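# Slide a drive sled from the shelf into the rack bay

## Task

Take a drive sled off the shelf and push it into the rack's vacant drive bay so that its front face lines up flush with the neighbouring drives and it sits the same way up as they do. Then open the gripper and move the arm away. The sled must stay in place by itself; if it only stays because the robot is holding it, the goal is not met.

## Robot and tools

Robot: two arms, left_arm and right_arm. Each has six joints (waist, shoulder, elbow, wrist pitch, wrist yaw, wrist roll) and a two-finger gripper. The cameras are cam_head_left and cam_head_right (896x504 each) and cam_left_wrist and cam_right_wrist (616x616 each). Loose objects may get nudged, and a held part may be briefly tugged.

Scene frame: one frame shared by both arms. The origin is on the floor (z = 0) under the centre of the robot's base. +x points where the robot faces, +z points up, and +y is toward the robot's own left, where left_arm is. Image left and right do not correspond to arm names. The floor is the only surface with a known height. Reported hand positions can be inaccurate, more so when the arm is stretched far out.

execute_actions takes "actions", a list holding zero or one item, and an optional "pictures" boolean (pictures are included unless you pass false).
- Empty list: nothing is commanded; you get the current state back.
- {"rows": [...], "steps": n}: a motion of 1 to 15 control steps, each 1/30 s. steps defaults to 15. Each row is used for one step, and the last row repeats if there are fewer rows than steps.
- {"steps": n} with no rows: a wait of up to 300 steps, counted from the previous result. Time you spend replying counts toward it.
If a call is refused, nothing is sent to the robot.

Row layout: one flat list of 14 numbers covering both arms, each in [-1, 1]. Always send all 14, even if one arm stays still. The order is: left_arm waist, shoulder, elbow, wrist pitch, wrist yaw, wrist roll, gripper opening, then the same seven for right_arm.

Joint entries are offsets in joint space, not poses. They are scaled so that 1.0 equals:
- 1.264 rad (waist)
- 1.32 rad (shoulder)
- 1.276 rad (elbow)
- 1.83 rad (wrist pitch)
- 1.686 rad (wrist yaw)
- 2.022 rad (wrist roll)
The reference is the joint angles shown in the most recent result that lists them, not the previous row. Before any such result exists in the scene, or in a later call within the same reply, the reference is wherever the arm is when the action begins.

Joint ranges in radians, per arm:
- waist -2.880 to 2.880
- shoulder 0.000 to 3.142
- elbow 0.000 to 3.019
- wrist pitch -1.693 to 1.571
- wrist yaw -1.571 to 1.571
- wrist roll -2.094 to 2.094
The true stops may differ from these by up to 0.019 rad. A request more than 0.019 rad beyond a limit, in the outward direction, is refused. A request past the actual stop is clipped to the stop, and "joint sent to its limit" is reported; this line may refer to an earlier action that is still running. If the line does not appear, that does not prove there is more room.

Sending all zeros is not a pause. It drives the joints back to the reference angles, and gravity can make an arm sag a little with each action. To hold an arm steady, command the offset back to the angles you want in the first call of a reply, send zeros in later calls, and enlarge the aim if a joint keeps falling short.

Speed limits: at every step each joint target is kept close to the measured angle. The allowed lead per arm is waist 0.264, shoulder 0.32, elbow 0.276, wrist pitch 0.33, wrist yaw 0.186 and wrist roll 0.522 rad. Targets are also scaled back if they would move the gripper more than 70 mm from where it is. Large moves therefore take several actions.

Gripper opening is an absolute setting: +1 is fully open (0.094 m between the pads) and -1 is closed. The fingers point along the gripper's +z axis and close along its y axis. end_effector_position is the point between the pads, about 1 cm short of the fingertips. grip_measured reports the actual opening on the same scale as the command, and each gripper's reading may be off by about 1 mm. To grip something, command a value below grip_measured: about 0.03 below holds firmly, and a smaller margin holds more lightly. Each pad can push roughly 50-62 N, and less on very thin parts.

Results:
- A state line gives each gripper's position in metres and its orientation as a wxyz quaternion.
- Joint positions and Joint velocities give one block per arm, in column order (rad, rad/s), followed by the pad gap (m, m/s).
- Joint torques give the total drive output. They are offset, scaled and noisy, and are nonzero even with no contact.
- "joint command not followed" means the clearance check altered or blocked some joint targets. The rest of the row was still carried out.
- HELD marks steps on which your row was not sent, in whole or in part.
- MOTOR HOT warns that a motor is at 85 °C or above. At 100 °C the arm goes limp and drops what it holds (OVER-TEMPERATURE FAULT). Heat builds up while an arm holds a load, and some of it persists between scenes.

Between calls, the arms keep moving toward the last row you sent. They stop once everything settles or a step is HELD; fingers still in motion finish their motion.

zoom_image: pass "camera" (one of the four names) and "region" [x0, y0, x1, y1] in pixels of that camera's latest image, with the origin at the top left. The region can be at most 504x504. It returns a close-up.

finished_scene: pass "scene", the current scene's number. This ends the scene permanently and reports whether the goal was met; the next task appears in its result. Replying without any tool call ends everything.

Things to avoid:
- Dropping the sled, slamming it, or pushing hard against the rack.
- Letting the two arms collide or press against each other.
- Knocking any object out of the work area, which fails the scene.
- Ending the scene while the gripper is still supporting the sled.

Each tool is called after "Emit:" by a JSON object that holds its "fn" and its "kwargs".

## Session

Emit:
{"fn": "execute_actions", "kwargs": {"actions": []}}

Scene clock: 0.00 s of 5400.00 s.
left_arm: end_effector_position=(+0.5061, +0.3435, +1.5320) grip_measured=+1.000 end_effector_quat_wxyz=(+0.004, -0.675, +0.738, -0.010) | right_arm: end_effector_position=(+0.5797, +0.3051, +1.4439) grip_measured=+1.000 end_effector_quat_wxyz=(+0.237, -0.452, +0.616, +0.599)
Joint positions: left_arm=[-1.879  0.529  0.704 -0.53  -0.278 -1.468  0.094] | right_arm=[-0.633  1.983  1.934 -0.434 -0.544 -0.954  0.094]
Joint velocities: left_arm=[ 0.005 -0.005 -0.002 -0.002  0.066  0.037  0.   ] | right_arm=[-0.005  0.005 -0.002 -0.017  0.007  0.022  0.   ]
Joint torques (N m, as the arm reports them, + toward a larger angle): no reading
Motor temperatures (°C, as the motors report them): left_arm=[32 34 34 32 30 30] | right_arm=[31 38 30 32 33 31]

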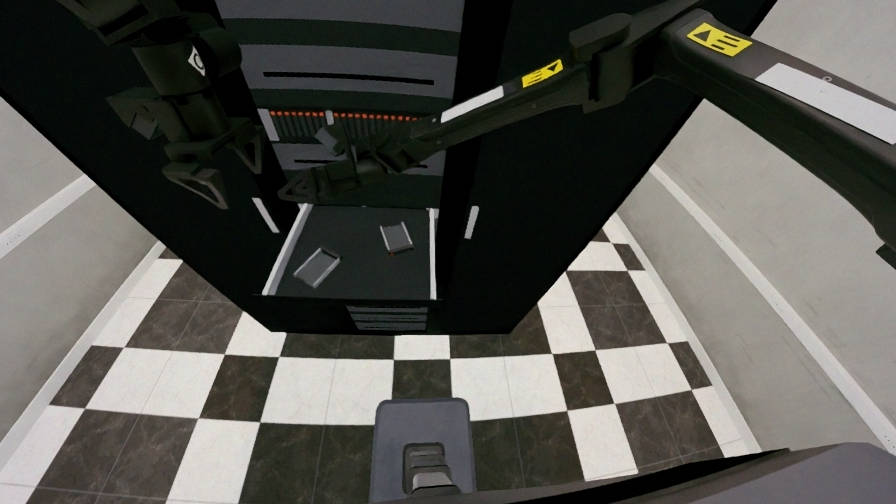

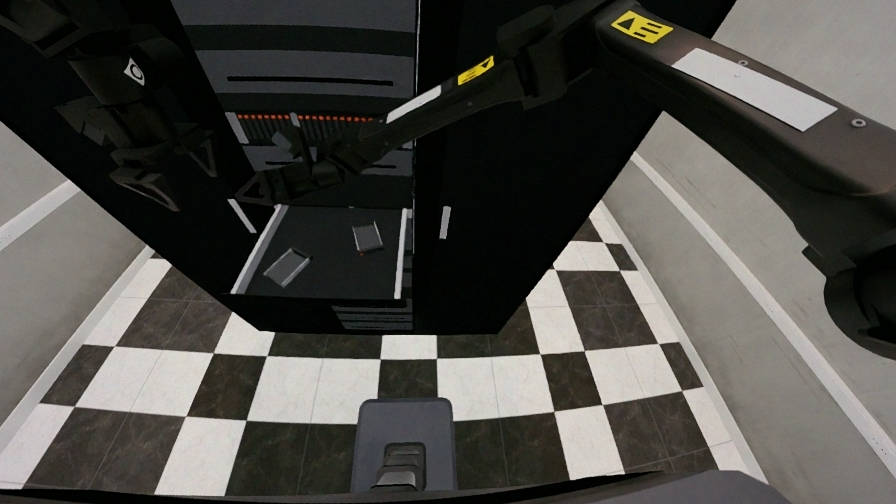

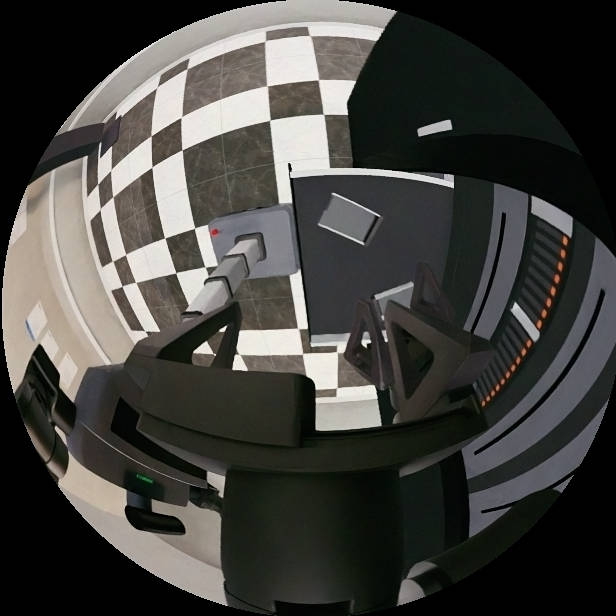

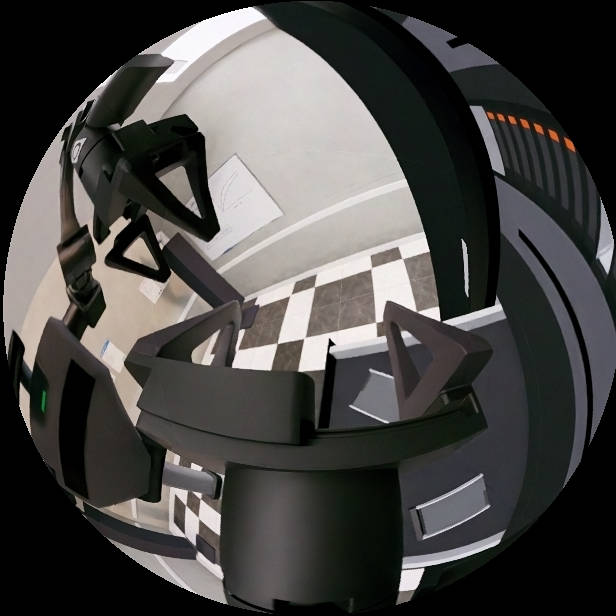

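Emit:
{"fn": "zoom_image", "kwargs": {"camera": "cam_head_left", "region": [240, 190, 460, 310]}}

Emit:
{"fn": "zoom_image", "kwargs": {"camera": "cam_head_right", "region": [210, 190, 430, 310]}}

Emit:
{"fn": "zoom_image", "kwargs": {"camera": "cam_head_left", "region": [250, 90, 450, 170]}}

Emit:
{"fn": "zoom_image", "kwargs": {"camera": "cam_head_right", "region": [215, 90, 415, 170]}}

Emit:
{"fn": "zoom_image", "kwargs": {"camera": "cam_left_wrist", "region": [280, 150, 480, 350]}}

Emit:
{"fn": "zoom_image", "kwargs": {"camera": "cam_right_wrist", "region": [320, 340, 540, 580]}}

Emit:
{"fn": "zoom_image", "kwargs": {"camera": "cam_left_wrist", "region": [450, 190, 600, 420]}}

Region (240, 190, 460, 310) of cam_head_left's 896x504 image, scaled by 2.291, with more detail than that image has; it fills the top 275 rows of this view, and the rest is white.

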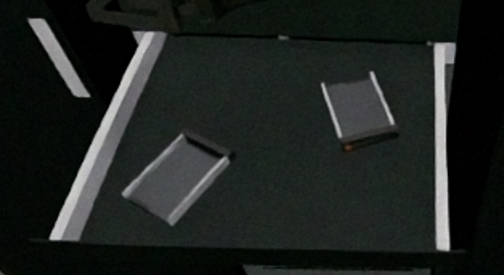

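Region (210, 190, 430, 310) of cam_head_right's 896x504 image, scaled by 2.291, with more detail than that image has; it fills the top 275 rows of this view, and the rest is white.

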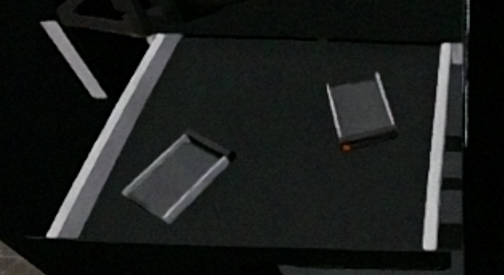

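Region (250, 90, 450, 170) of cam_head_left's 896x504 image, scaled by 2.520, with more detail than that image has; it fills the top 202 rows of this view, and the rest is white.

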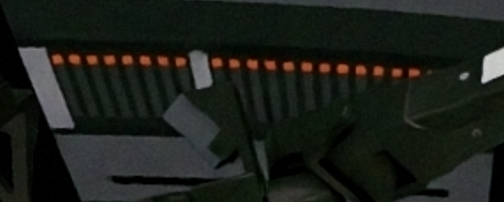

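Region (215, 90, 415, 170) of cam_head_right's 896x504 image, scaled by 2.520, with more detail than that image has; it fills the top 202 rows of this view, and the rest is white.

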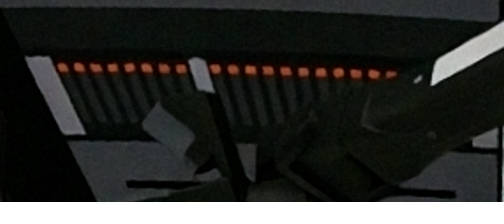

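Region (280, 150, 480, 350) of cam_left_wrist's 616x616 image, scaled by 2.520, with more detail than that image has.

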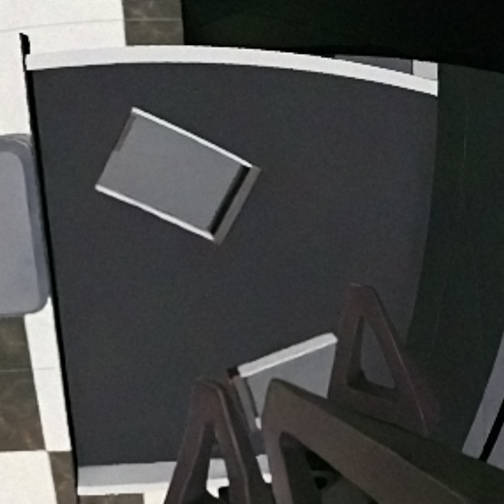

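Region (320, 340, 540, 580) of cam_right_wrist's 616x616 image, scaled by 2.100, with more detail than that image has; it fills the left 462 columns of this view, and the rest is white.

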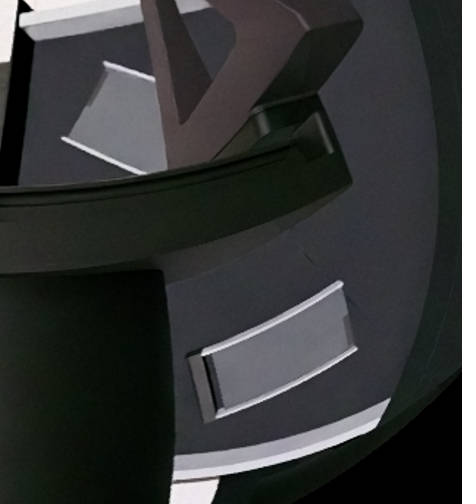

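Region (450, 190, 600, 420) of cam_left_wrist's 616x616 image, scaled by 2.191, with more detail than that image has; it fills the left 329 columns of this view, and the rest is white.

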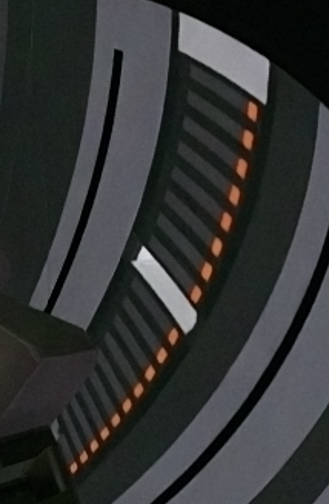

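Emit:
{"fn": "execute_actions", "kwargs": {"actions": [{"rows":[
[0,0,0,0,0,0.005,0.85, -0.0055,0.004,-0.0053,0.0089,0.0031,0.0028,1],
[0,0,0,0,0,0.014,0.7, -0.0118,0.0093,-0.0130,0.0224,0.0097,0.0068,1],
[0,0,0,0,0,0.026,0.55, -0.0139,0.0096,-0.0191,0.0336,0.0185,0.0095,1],
[0,0,0,0,0,0.043,0.4, -0.0167,0.0100,-0.0272,0.0488,0.0303,0.0132,1],
[0,0,0,0,0,0.063,0.25, -0.0202,0.0105,-0.0373,0.0675,0.0449,0.0177,1],
[0,0,0,0,0,0.086,0.1, -0.0244,0.0110,-0.0491,0.0895,0.0621,0.0231,1],
[0,0,0,0,0,0.113,-0.05, -0.0290,0.0117,-0.0625,0.1145,0.0816,0.0291,1],
[0,0,0,0,0,0.143,-0.2, -0.0342,0.0125,-0.0773,0.1421,0.1031,0.0358,1],
[0,0,0,0,0,0.175,-0.35, -0.0398,0.0133,-0.0933,0.1719,0.1264,0.0431,1],
[0,0,0,0,0,0.209,-0.5, -0.0458,0.0141,-0.1104,0.2038,0.1513,0.0508,1],
[0,0,0,0,0,0.245,-0.65, -0.0521,0.0150,-0.1284,0.2372,0.1774,0.0589,1],
[0,0,0,0,0,0.282,-0.78, -0.0586,0.0159,-0.1470,0.2720,0.2045,0.0673,1],
[0,0,0,0,0,0.321,-0.88, -0.0653,0.0169,-0.1662,0.3078,0.2324,0.0760,1],
[0,0,0,0,0,0.360,-0.95, -0.0721,0.0179,-0.1858,0.3442,0.2608,0.0849,1],
[0,0,0,0,0,0.399,-1, -0.0790,0.0189,-0.2055,0.3809,0.2895,0.0938,1]
],"steps":15}], "pictures": false}}

Emit:
{"fn": "execute_actions", "kwargs": {"actions": [{"rows":[
[0,0.006,0.006,0.009,0.002,0.169,-1, -0.0375,0.013,-0.0537,0.1235,0.0667,0.0431,1],
[0,0.0135,0.014,0.023,0.004,0.208,-1, -0.0443,0.014,-0.0733,0.1599,0.0951,0.0519,1],
[0,0.0176,0.0162,0.037,0.0064,0.247,-1, -0.0510,0.0149,-0.0925,0.1957,0.1230,0.0606,1],
[0,0.0228,0.0192,0.055,0.0095,0.284,-1, -0.0576,0.0158,-0.1111,0.2305,0.1501,0.0691,1],
[0,0.0289,0.0226,0.076,0.013,0.320,-1, -0.0638,0.0167,-0.1291,0.2639,0.1762,0.0772,1],
[0,0.0356,0.0264,0.0995,0.017,0.354,-1, -0.0698,0.0176,-0.1462,0.2958,0.2011,0.0849,1],
[0,0.0427,0.0304,0.124,0.021,0.386,-1, -0.0754,0.0184,-0.1622,0.3256,0.2244,0.0922,1],
[0,0.050,0.0344,0.149,0.0255,0.416,-1, -0.0806,0.0191,-0.1770,0.3532,0.2459,0.0988,1],
[0,0.0571,0.0384,0.174,0.0297,0.443,-1, -0.0853,0.0198,-0.1904,0.3782,0.2654,0.1049,1],
[0,0.0638,0.0422,0.197,0.0336,0.466,-1, -0.0894,0.0204,-0.2022,0.4002,0.2825,0.1102,1],
[0,0.070,0.0456,0.218,0.0372,0.487,-1, -0.0929,0.0209,-0.2123,0.4189,0.2972,0.1148,1],
[0,0.0751,0.0486,0.236,0.0403,0.503,-1, -0.0958,0.0213,-0.2204,0.4341,0.3090,0.1185,1],
[0,0.0792,0.0508,0.250,0.0426,0.515,-1, -0.0979,0.0216,-0.2265,0.4453,0.3178,0.1212,1],
[0,0.0818,0.0523,0.259,0.0442,0.522,-1, -0.0992,0.0218,-0.2302,0.4523,0.3232,0.1229,1],
[0,0.0827,0.0528,0.2624,0.0447,0.525,-1, -0.0996,0.0219,-0.2315,0.4547,0.3251,0.1235,1]
],"steps":15}], "pictures": false}}

Emit:
{"fn": "execute_actions", "kwargs": {"actions": [{"steps":15}]}}

Scene clock: 120.50 s of 5400.00 s.
left_arm: end_effector_position=(+0.5061, +0.3435, +1.5320) grip_measured=-0.964 end_effector_quat_wxyz=(+0.007, -0.465, +0.885, -0.009) | right_arm: end_effector_position=(+0.5971, +0.2673, +1.3383) grip_measured=+1.000 end_effector_quat_wxyz=(+0.293, -0.414, +0.778, +0.370)
Joint positions: left_arm=[-1.879  0.529  0.704 -0.53  -0.278 -0.953  0.002] | right_arm=[-0.674  1.986  1.718  0.12  -0.1   -0.837  0.094]
Joint velocities: left_arm=[-0.015 -0.024  0.002  0.027 -0.051  1.927 -0.044] | right_arm=[-0.288  0.024 -0.691  1.893  1.15   0.432  0.   ]
Joint torques (N m, as the arm reports them, + toward a larger angle): left_arm=[-0.86 -7.79  5.02  0.05 -0.1   0.15] | right_arm=[ 14.42 -12.93   1.72   1.07  -0.53   0.07]
Motor temperatures (°C, as the motors report them): left_arm=[32 34 36 31 30 30] | right_arm=[35 40 31 32 34 31]
Steps of this call (steps 1 to 90: nothing new was sent; then 117.00 s passed at rest; steps 91 to 105: all 15 steps of this action). Readings (joint positions):
91: left_arm=[-1.879 0.529 0.704 -0.530 -0.278 -1.468] | right_arm=[-0.633 1.983 1.934 -0.434 -0.544 -0.954]
92: left_arm=[-1.879 0.529 0.704 -0.530 -0.278 -1.465] | right_arm=[-0.633 1.983 1.932 -0.428 -0.538 -0.953]
94: left_arm=[-1.879 0.529 0.704 -0.530 -0.278 -1.446] | right_arm=[-0.633 1.983 1.922 -0.397 -0.511 -0.948]
98: left_arm=[-1.879 0.529 0.704 -0.530 -0.278 -1.340] | right_arm=[-0.634 1.983 1.871 -0.271 -0.402 -0.924]
105: the state above

Scene clock: 121.00 s of 5400.00 s.
left_arm: end_effector_position=(+0.6066, +0.3299, +1.5249) grip_measured=-0.985 end_effector_quat_wxyz=(+0.187, -0.070, +0.979, -0.042) | right_arm: end_effector_position=(+0.6082, +0.0899, +1.2546) grip_measured=+1.000 end_effector_quat_wxyz=(+0.351, -0.174, +0.918, +0.058)
Joint positions: left_arm=[-1.879  0.626  0.737 -0.098 -0.208 -0.039  0.001] | right_arm=[-0.788  2.003  1.429  0.902  0.442 -0.627  0.094]
Joint velocities: left_arm=[-0.005  0.093  0.139  0.593  0.051  1.018 -0.   ] | right_arm=[-0.083  0.015 -0.164  0.466  0.139  0.139  0.   ]
Joint torques (N m, as the arm reports them, + toward a larger angle): left_arm=[-1.57 -8.89  7.49  0.83  0.16  0.18] | right_arm=[ 14.76 -12.62   0.53   1.91  -0.22   0.06]
Motor temperatures (°C, as the motors report them): left_arm=[32 34 36 31 30 30] | right_arm=[35 40 31 32 34 31]
Steps of this call (steps 1 to 15: all 15 steps of this action). Readings (joint positions):
1: left_arm=[-1.879 0.529 0.704 -0.529 -0.278 -0.889] | right_arm=[-0.684 1.988 1.693 0.189 -0.041 -0.822]
2: left_arm=[-1.879 0.530 0.704 -0.524 -0.277 -0.822] | right_arm=[-0.694 1.990 1.668 0.258 0.015 -0.806]
4: left_arm=[-1.879 0.534 0.704 -0.491 -0.270 -0.683] | right_arm=[-0.714 1.993 1.619 0.394 0.113 -0.774]
8: left_arm=[-1.879 0.562 0.705 -0.354 -0.245 -0.404] | right_arm=[-0.749 1.997 1.528 0.638 0.282 -0.710]
15: the state above

Scene clock: 121.50 s of 5400.00 s.
left_arm: end_effector_position=(+0.6188, +0.3310, +1.5294) grip_measured=-0.985 end_effector_quat_wxyz=(+0.208, -0.009, +0.978, -0.029) | right_arm: end_effector_position=(+0.6093, +0.0850, +1.2552) grip_measured=+1.000 end_effector_quat_wxyz=(+0.357, -0.153, +0.920, +0.057)
Joint positions: left_arm=[-1.879  0.629  0.746 -0.064 -0.206  0.095  0.001] | right_arm=[-0.792  2.005  1.423  0.931  0.446 -0.597  0.094]
Joint velocities: left_arm=[-0.015  0.005 -0.007 -0.007 -0.051  0.066 -0.001] | right_arm=[-0.005 -0.005 -0.002  0.002 -0.051 -0.022  0.   ]
Joint torques (N m, as the arm reports them, + toward a larger angle): left_arm=[-1.59 -8.87  7.55  1.35  0.19  0.18] | right_arm=[ 14.07 -13.05   0.08   2.24  -0.21   0.09]
Motor temperatures (°C, as the motors report them): left_arm=[32 34 36 31 30 30] | right_arm=[35 40 31 32 34 31]
Steps of this call (steps 1 to 15: the robot went on to your last target). Readings (joint positions):
1: left_arm=[-1.879 0.629 0.741 -0.083 -0.207 -0.011] | right_arm=[-0.791 2.004 1.426 0.914 0.445 -0.620]
2: left_arm=[-1.879 0.629 0.744 -0.074 -0.207 0.011] | right_arm=[-0.791 2.005 1.424 0.921 0.446 -0.615]
4: left_arm=[-1.879 0.629 0.746 -0.066 -0.207 0.043] | right_arm=[-0.792 2.005 1.423 0.927 0.446 -0.608]
8: left_arm=[-1.879 0.629 0.746 -0.064 -0.206 0.077] | right_arm=[-0.792 2.005 1.423 0.931 0.446 -0.600]
15: the state above

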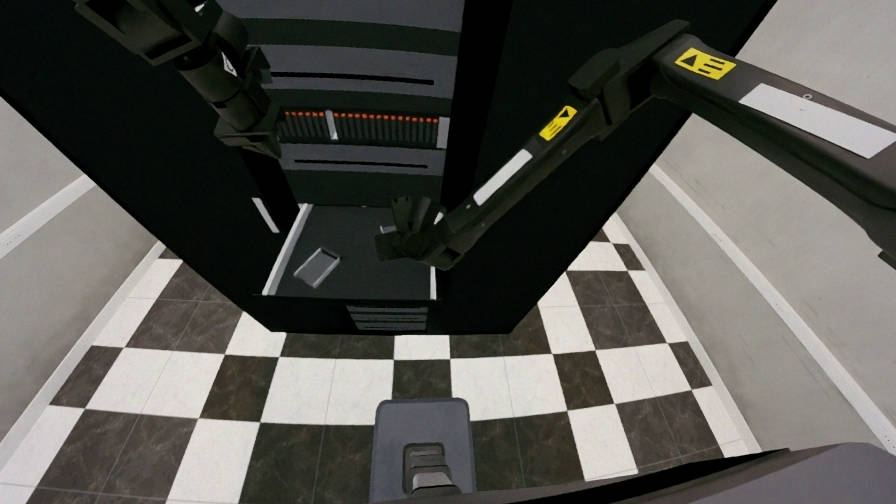

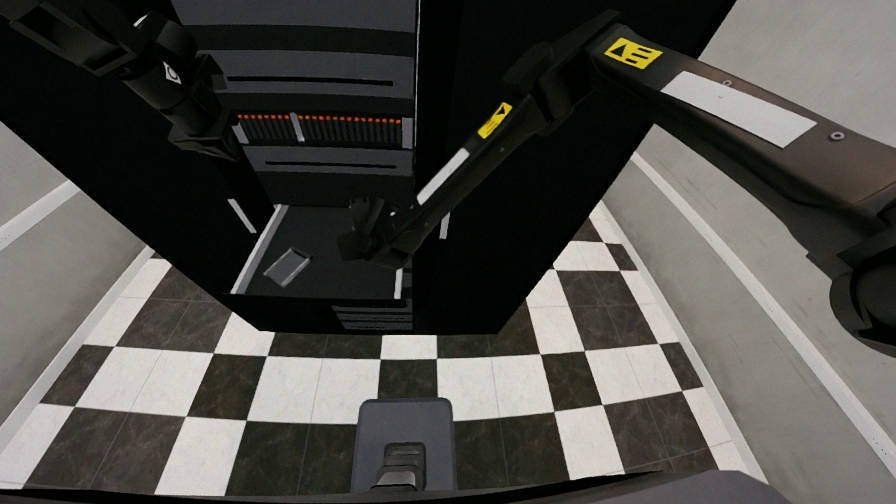

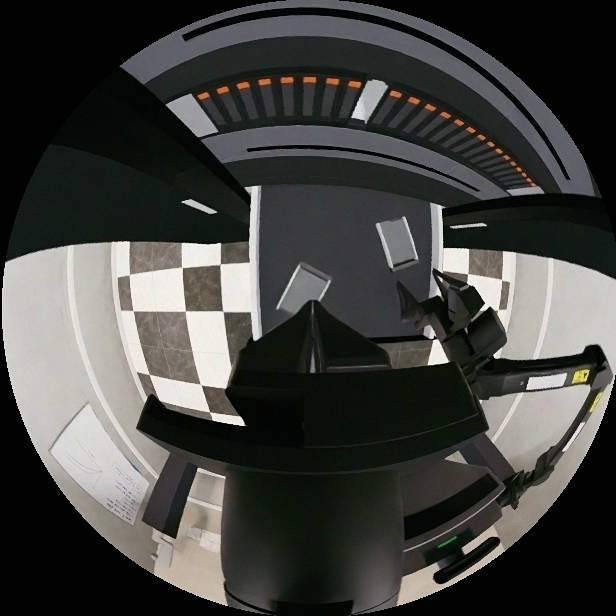

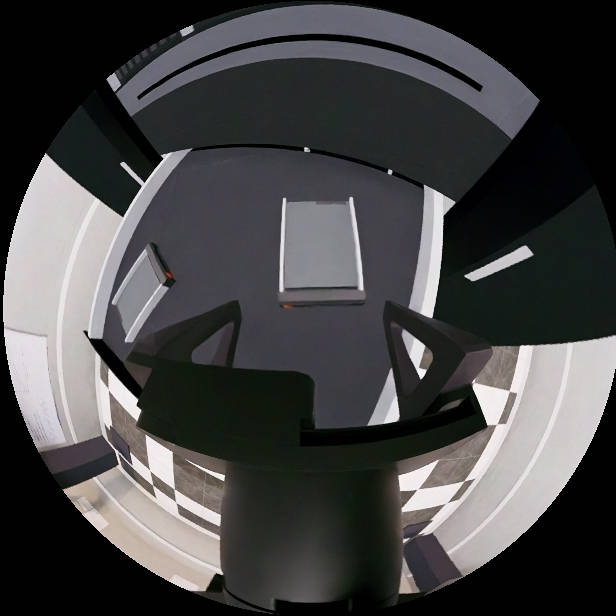

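Emit:
{"fn": "execute_actions", "kwargs": {"actions": []}}

Scene clock: 153.37 s of 5400.00 s.
left_arm: end_effector_position=(+0.6188, +0.3310, +1.5294) grip_measured=-0.985 end_effector_quat_wxyz=(+0.208, -0.007, +0.978, -0.028) | right_arm: end_effector_position=(+0.6093, +0.0850, +1.2552) grip_measured=+1.000 end_effector_quat_wxyz=(+0.357, -0.152, +0.920, +0.057)
Joint positions: left_arm=[-1.879  0.629  0.746 -0.064 -0.206  0.1    0.001] | right_arm=[-0.792  2.005  1.423  0.931  0.446 -0.595  0.094]
Joint velocities: left_arm=[-0.015  0.015 -0.002 -0.012  0.037 -0.037  0.001] | right_arm=[-0.005 -0.005  0.012 -0.002  0.051 -0.037  0.   ]
Joint torques (N m, as the arm reports them, + toward a larger angle): left_arm=[-1.6  -8.73  7.57  1.31  0.19  0.18] | right_arm=[ 13.93 -12.87   0.08   2.26  -0.21   0.12]
Motor temperatures (°C, as the motors report them): left_arm=[31 34 37 32 30 30] | right_arm=[34 39 30 32 33 31]
Steps of this call (steps 1 to 15: the robot went on to your last target; steps 16 to 90: nothing new was sent; then 28.87 s passed at rest). Readings (joint positions):
1: left_arm=[-1.879 0.629 0.746 -0.064 -0.206 0.096] | right_arm=[-0.792 2.005 1.423 0.931 0.446 -0.596]
2: left_arm=[-1.879 0.629 0.746 -0.064 -0.206 0.097] | right_arm=[-0.792 2.005 1.423 0.931 0.446 -0.596]
4: left_arm=[-1.879 0.629 0.746 -0.064 -0.206 0.098] | right_arm=[-0.792 2.005 1.423 0.931 0.446 -0.596]
8: left_arm=[-1.879 0.629 0.746 -0.064 -0.206 0.099] | right_arm=[-0.792 2.005 1.423 0.931 0.446 -0.595]
90: the state above
All arms were judged still, so your last target was given up. Only a new action makes them travel on or press farther. Fingers that are still opening or closing keep moving.

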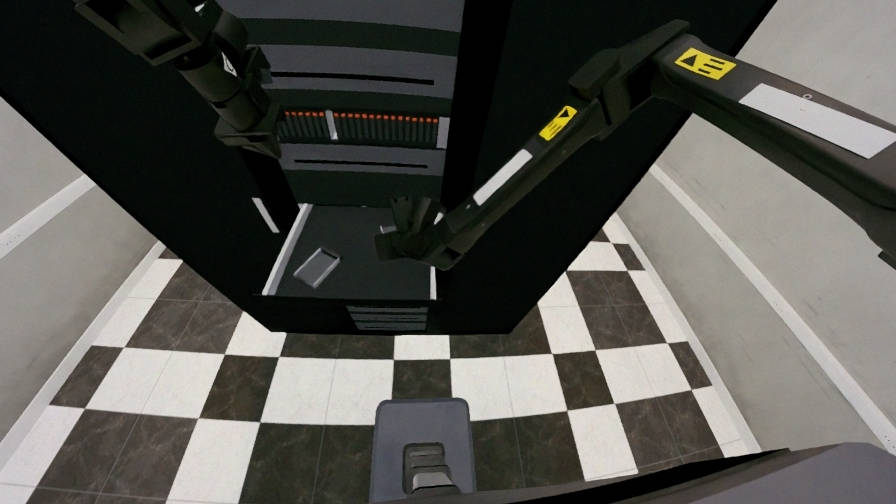

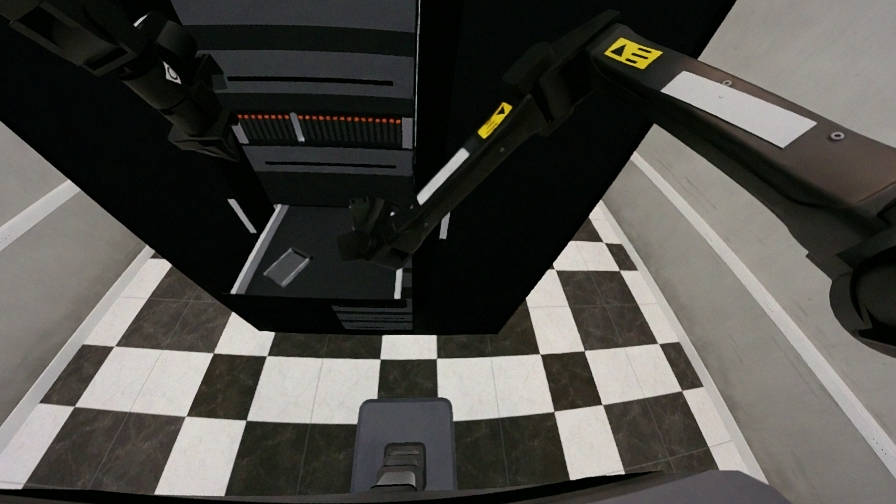

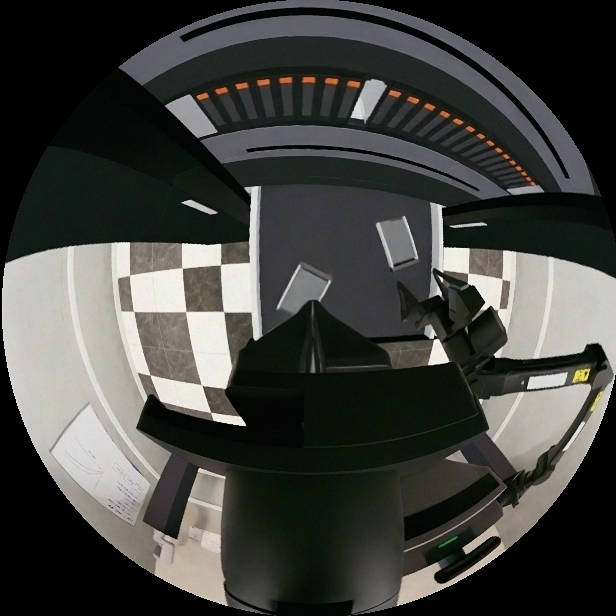

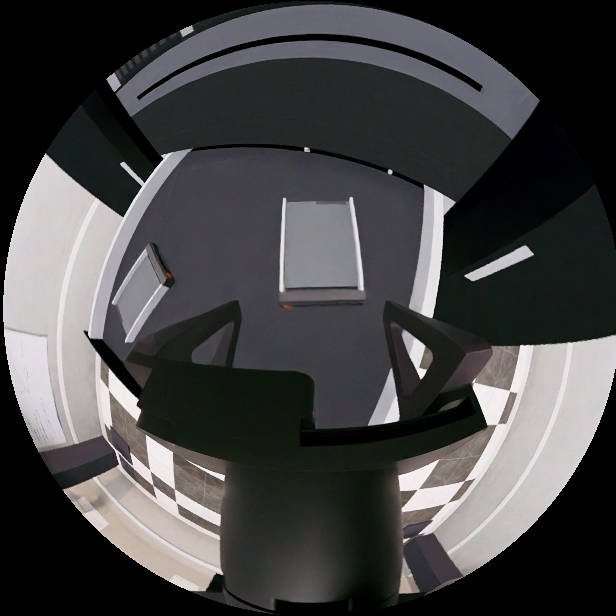

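Emit:
{"fn": "zoom_image", "kwargs": {"camera": "cam_right_wrist", "region": [220, 180, 420, 330]}}

Region (220, 180, 420, 330) of cam_right_wrist's 616x616 image, scaled by 2.520, with more detail than that image has; it fills the top 378 rows of this view, and the rest is white.

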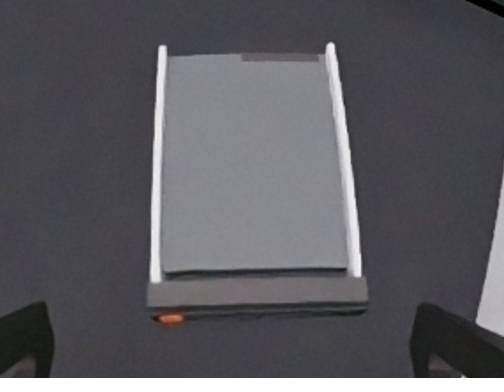

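Emit:
{"fn": "execute_actions", "kwargs": {"actions": [{"rows":[[0,0,0,0.0025,0,0.0038,-1,-0.0045,0.0037,0.0052,-0.0055,-0.0014,0.0023,1],[0,0,0,0.0095,0,0.0144,-1,-0.0099,0.0089,0.0143,-0.0129,-0.0036,0.0047,1],[0,0,0,0.0203,0,0.0309,-1,-0.0123,0.0120,0.0234,-0.0177,-0.0056,0.0050,1],[0,0,0,0.0342,0,0.0521,-1,-0.0153,0.0161,0.0351,-0.0239,-0.0082,0.0054,1],[0,0,0,0.0506,0,0.0770,-1,-0.0188,0.0209,0.0489,-0.0311,-0.0113,0.0058,1],[0,0,0,0.0686,0,0.1045,-1,-0.0227,0.0262,0.0641,-0.0391,-0.0147,0.0063,1],[0,0,0,0.0878,0,0.1337,-1,-0.0268,0.0317,0.0802,-0.0476,-0.0183,0.0068,1],[0,0,0,0.1072,0,0.1633,-1,-0.0310,0.0374,0.0966,-0.0562,-0.0219,0.0072,1],[0,0,0,0.1264,0,0.1925,-1,-0.0351,0.0430,0.1127,-0.0647,-0.0255,0.0077,1],[0,0,0,0.1444,0,0.2200,-1,-0.0390,0.0483,0.1280,-0.0727,-0.0289,0.0082,1],[0,0,0,0.1608,0,0.2449,-1,-0.0425,0.0531,0.1417,-0.0799,-0.0320,0.0086,1],[0,0,0,0.1747,0,0.2661,-1,-0.0455,0.0571,0.1535,-0.0861,-0.0346,0.0090,1],[0,0,0,0.1855,0,0.2826,-1,-0.0479,0.0603,0.1626,-0.0909,-0.0366,0.0093,1],[0,0,0,0.1925,0,0.2932,-1,-0.0494,0.0623,0.1685,-0.0940,-0.0379,0.0094,1],[0,0,0,0.195,0,0.297,-1,-0.0499,0.0631,0.1706,-0.0951,-0.0384,0.0095,1]],"steps":15}], "pictures": false}}

Emit:
{"fn": "execute_actions", "kwargs": {"actions": [{"steps":14}]}}

Scene clock: 258.97 s of 5400.00 s.
left_arm: end_effector_position=(+0.6820, +0.3434, +1.5697) grip_measured=-0.985 end_effector_quat_wxyz=(+0.349, +0.166, +0.920, +0.061) | right_arm: end_effector_position=(+0.6590, +0.0998, +1.2246) grip_measured=+1.000 end_effector_quat_wxyz=(+0.363, -0.158, +0.916, +0.070)
Joint positions: left_arm=[-1.879  0.629  0.746  0.251 -0.206  0.554  0.001] | right_arm=[-0.824  2.066  1.626  0.786  0.385 -0.587  0.094]
Joint velocities: left_arm=[ 0.024 -0.024  0.007  0.432  0.007  0.989  0.   ] | right_arm=[-0.161  0.063  0.247 -0.198 -0.081  0.022  0.   ]
Joint torques (N m, as the arm reports them, + toward a larger angle): left_arm=[-1.55 -9.84  5.75  1.53  0.11  0.14] | right_arm=[ 13.04 -13.14   1.03   0.92  -0.36   0.15]
Motor temperatures (°C, as the motors report them): left_arm=[31 34 37 32 30 30] | right_arm=[35 39 30 32 33 31]
Steps of this call (steps 1 to 90: nothing new was sent; then 102.10 s passed at rest; steps 91 to 105: all 15 steps of this action). Readings (joint positions):
91: left_arm=[-1.879 0.629 0.746 -0.064 -0.206 0.100] | right_arm=[-0.792 2.005 1.423 0.931 0.446 -0.595]
92: left_arm=[-1.879 0.629 0.746 -0.064 -0.206 0.103] | right_arm=[-0.792 2.005 1.425 0.930 0.445 -0.595]
94: left_arm=[-1.879 0.629 0.746 -0.050 -0.206 0.128] | right_arm=[-0.792 2.007 1.435 0.919 0.439 -0.594]
98: left_arm=[-1.879 0.629 0.746 0.050 -0.206 0.252] | right_arm=[-0.795 2.027 1.501 0.872 0.417 -0.592]
105: the state above

Scene clock: 259.43 s of 5400.00 s.
left_arm: end_effector_position=(+0.6862, +0.3445, +1.5735) grip_measured=-0.985 end_effector_quat_wxyz=(+0.355, +0.222, +0.904, +0.088) | right_arm: end_effector_position=(+0.6602, +0.0883, +1.2121) grip_measured=+1.000 end_effector_quat_wxyz=(+0.357, -0.159, +0.918, +0.061)
Joint positions: left_arm=[-1.879  0.629  0.746  0.274 -0.206  0.686  0.001] | right_arm=[-0.845  2.071  1.635  0.773  0.384 -0.584  0.094]
Joint velocities: left_arm=[-0.015  0.005 -0.017  0.017 -0.022  0.022 -0.001] | right_arm=[-0.005 -0.015 -0.002 -0.007  0.037 -0.037  0.   ]
Joint torques (N m, as the arm reports them, + toward a larger angle): left_arm=[-1.53 -9.92  5.8   1.9   0.12  0.16] | right_arm=[ 14.19 -13.73   1.55   0.82  -0.37   0.11]
Motor temperatures (°C, as the motors report them): left_arm=[31 34 37 32 30 30] | right_arm=[35 39 30 32 33 31]
Steps of this call (steps 1 to 14: the robot went on to your last target). Readings (joint positions):
1: left_arm=[-1.879 0.629 0.746 0.262 -0.206 0.582] | right_arm=[-0.830 2.067 1.632 0.781 0.385 -0.586]
2: left_arm=[-1.879 0.629 0.746 0.269 -0.206 0.604] | right_arm=[-0.834 2.068 1.634 0.778 0.385 -0.586]
4: left_arm=[-1.879 0.629 0.746 0.273 -0.206 0.636] | right_arm=[-0.841 2.068 1.635 0.776 0.385 -0.585]
8: left_arm=[-1.879 0.629 0.746 0.274 -0.206 0.670] | right_arm=[-0.845 2.069 1.635 0.774 0.385 -0.584]
14: the state above

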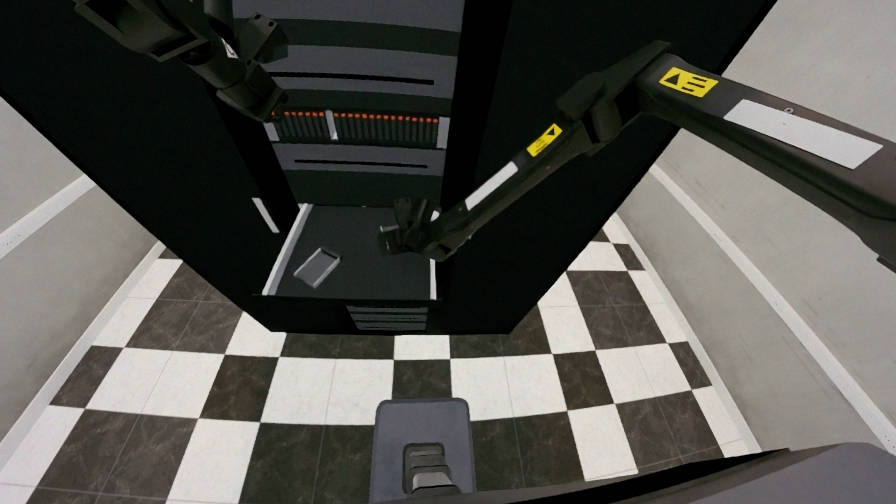

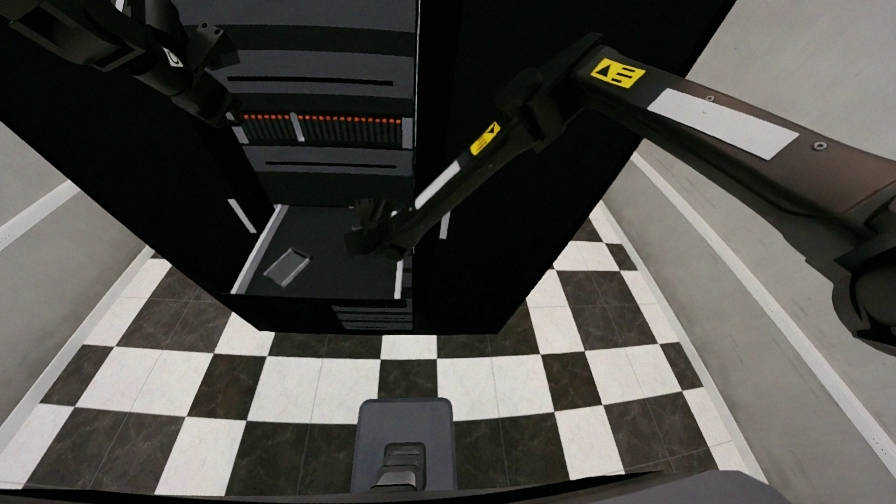

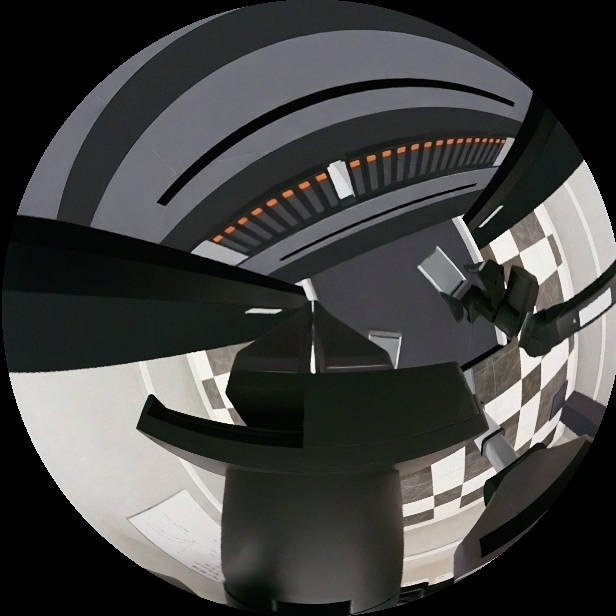

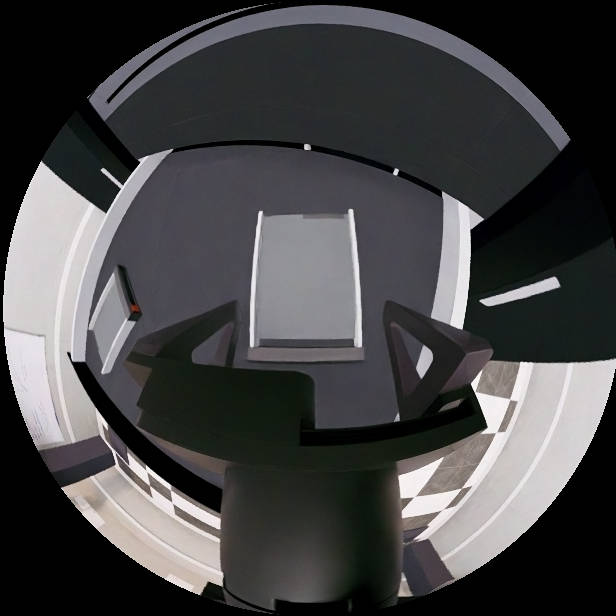

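Emit:
{"fn": "execute_actions", "kwargs": {"actions": []}}

Emit:
{"fn": "zoom_image", "kwargs": {"camera": "cam_right_wrist", "region": [220, 195, 400, 375]}}

Scene clock: 262.53 s of 5400.00 s.
left_arm: end_effector_position=(+0.6862, +0.3445, +1.5735) grip_measured=-0.985 end_effector_quat_wxyz=(+0.354, +0.225, +0.903, +0.089) | right_arm: end_effector_position=(+0.6602, +0.0883, +1.2121) grip_measured=+1.000 end_effector_quat_wxyz=(+0.357, -0.159, +0.918, +0.062)
Joint positions: left_arm=[-1.879  0.629  0.746  0.274 -0.206  0.693  0.001] | right_arm=[-0.845  2.071  1.635  0.773  0.384 -0.584  0.094]
Joint velocities: left_arm=[-0.015  0.005 -0.007  0.012  0.051 -0.066 -0.   ] | right_arm=[-0.005  0.005 -0.007  0.012  0.037 -0.007  0.   ]
Joint torques (N m, as the arm reports them, + toward a larger angle): left_arm=[-1.56 -9.9   5.78  1.9   0.13  0.15] | right_arm=[ 14.48 -13.57   1.62   0.77  -0.37   0.11]
Motor temperatures (°C, as the motors report them): left_arm=[31 34 37 32 30 30] | right_arm=[35 39 30 32 33 31]
Steps of this call (steps 1 to 30: the robot went on to your last target; steps 31 to 90: nothing new was sent; then 0.10 s passed at rest). Readings (joint positions):
1: left_arm=[-1.879 0.629 0.746 0.274 -0.206 0.688] | right_arm=[-0.845 2.071 1.635 0.773 0.384 -0.584]
2: left_arm=[-1.879 0.629 0.746 0.274 -0.206 0.689] | right_arm=[-0.845 2.071 1.635 0.773 0.384 -0.584]
4: left_arm=[-1.879 0.629 0.746 0.274 -0.206 0.690] | right_arm=[-0.845 2.071 1.635 0.773 0.384 -0.584]
8: left_arm=[-1.879 0.629 0.746 0.274 -0.206 0.691] | right_arm=[-0.845 2.071 1.635 0.773 0.384 -0.584]
90: the state above
All arms were judged still, so your last target was given up. Only a new action makes them travel on or press farther. Fingers that are still opening or closing keep moving.

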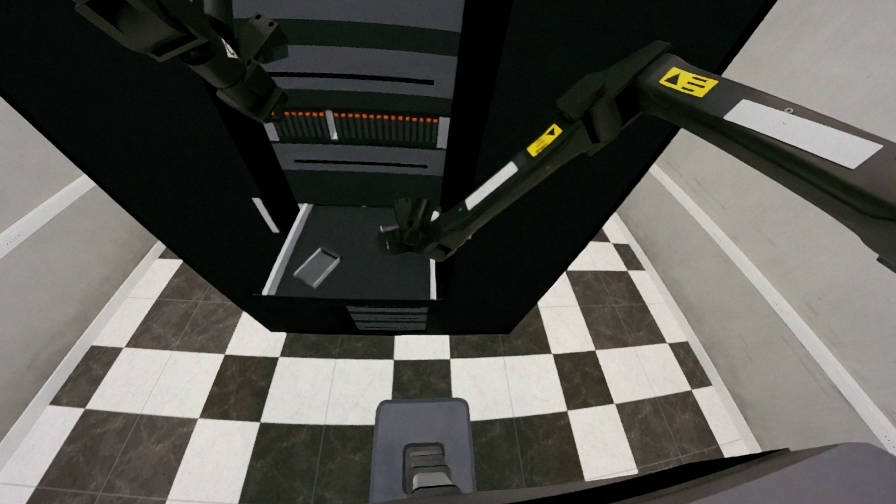

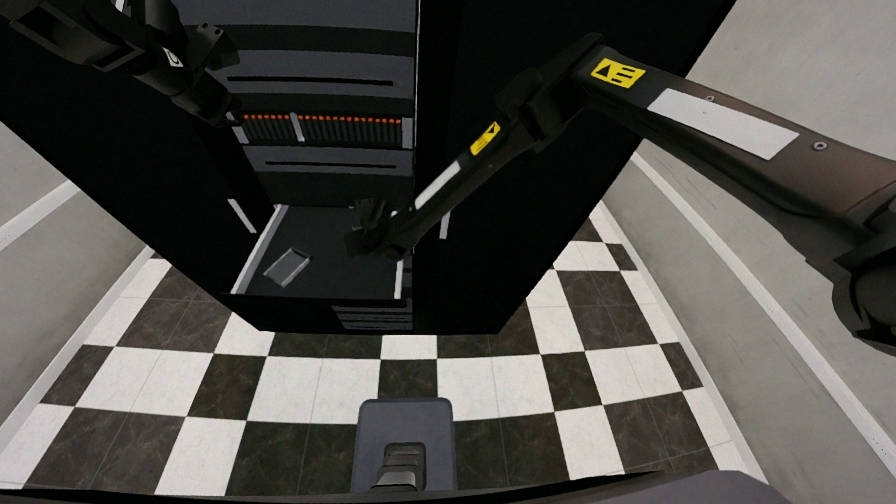

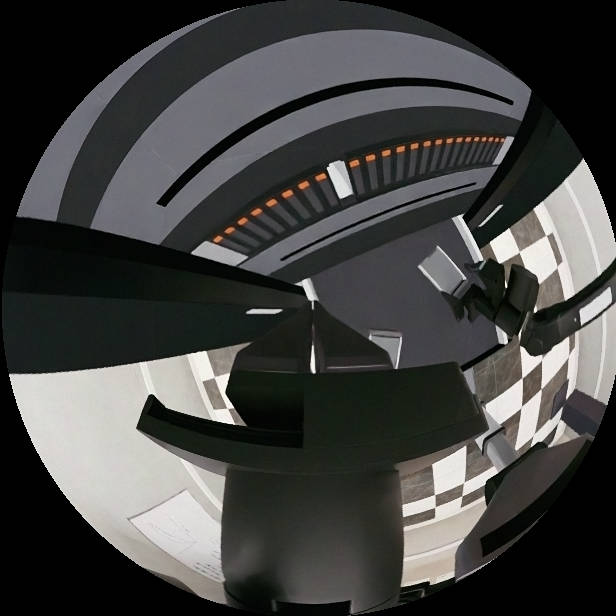

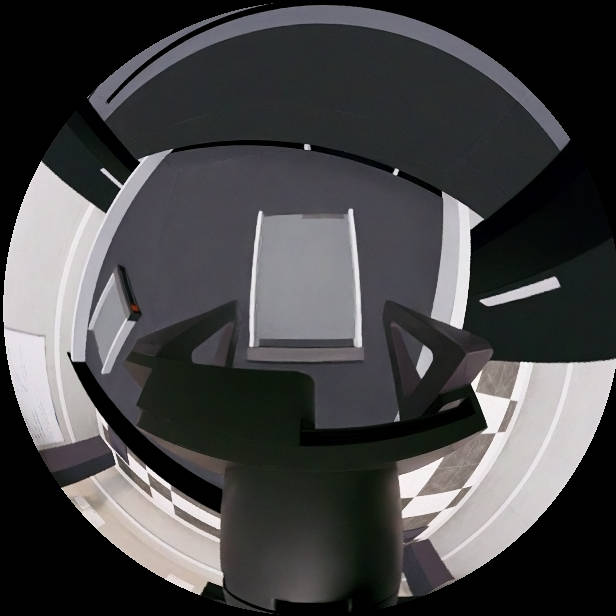

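Region (220, 195, 400, 375) of cam_right_wrist's 616x616 image, scaled by 2.800, with more detail than that image has.

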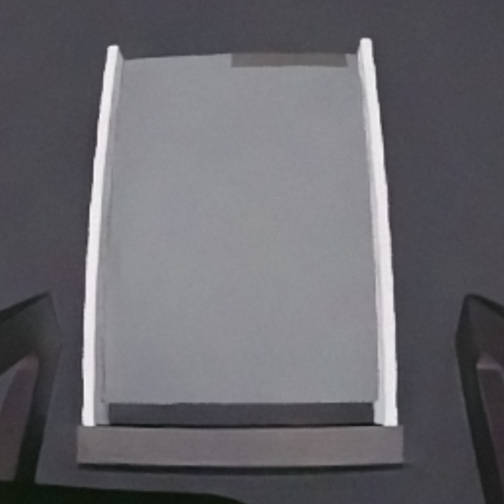

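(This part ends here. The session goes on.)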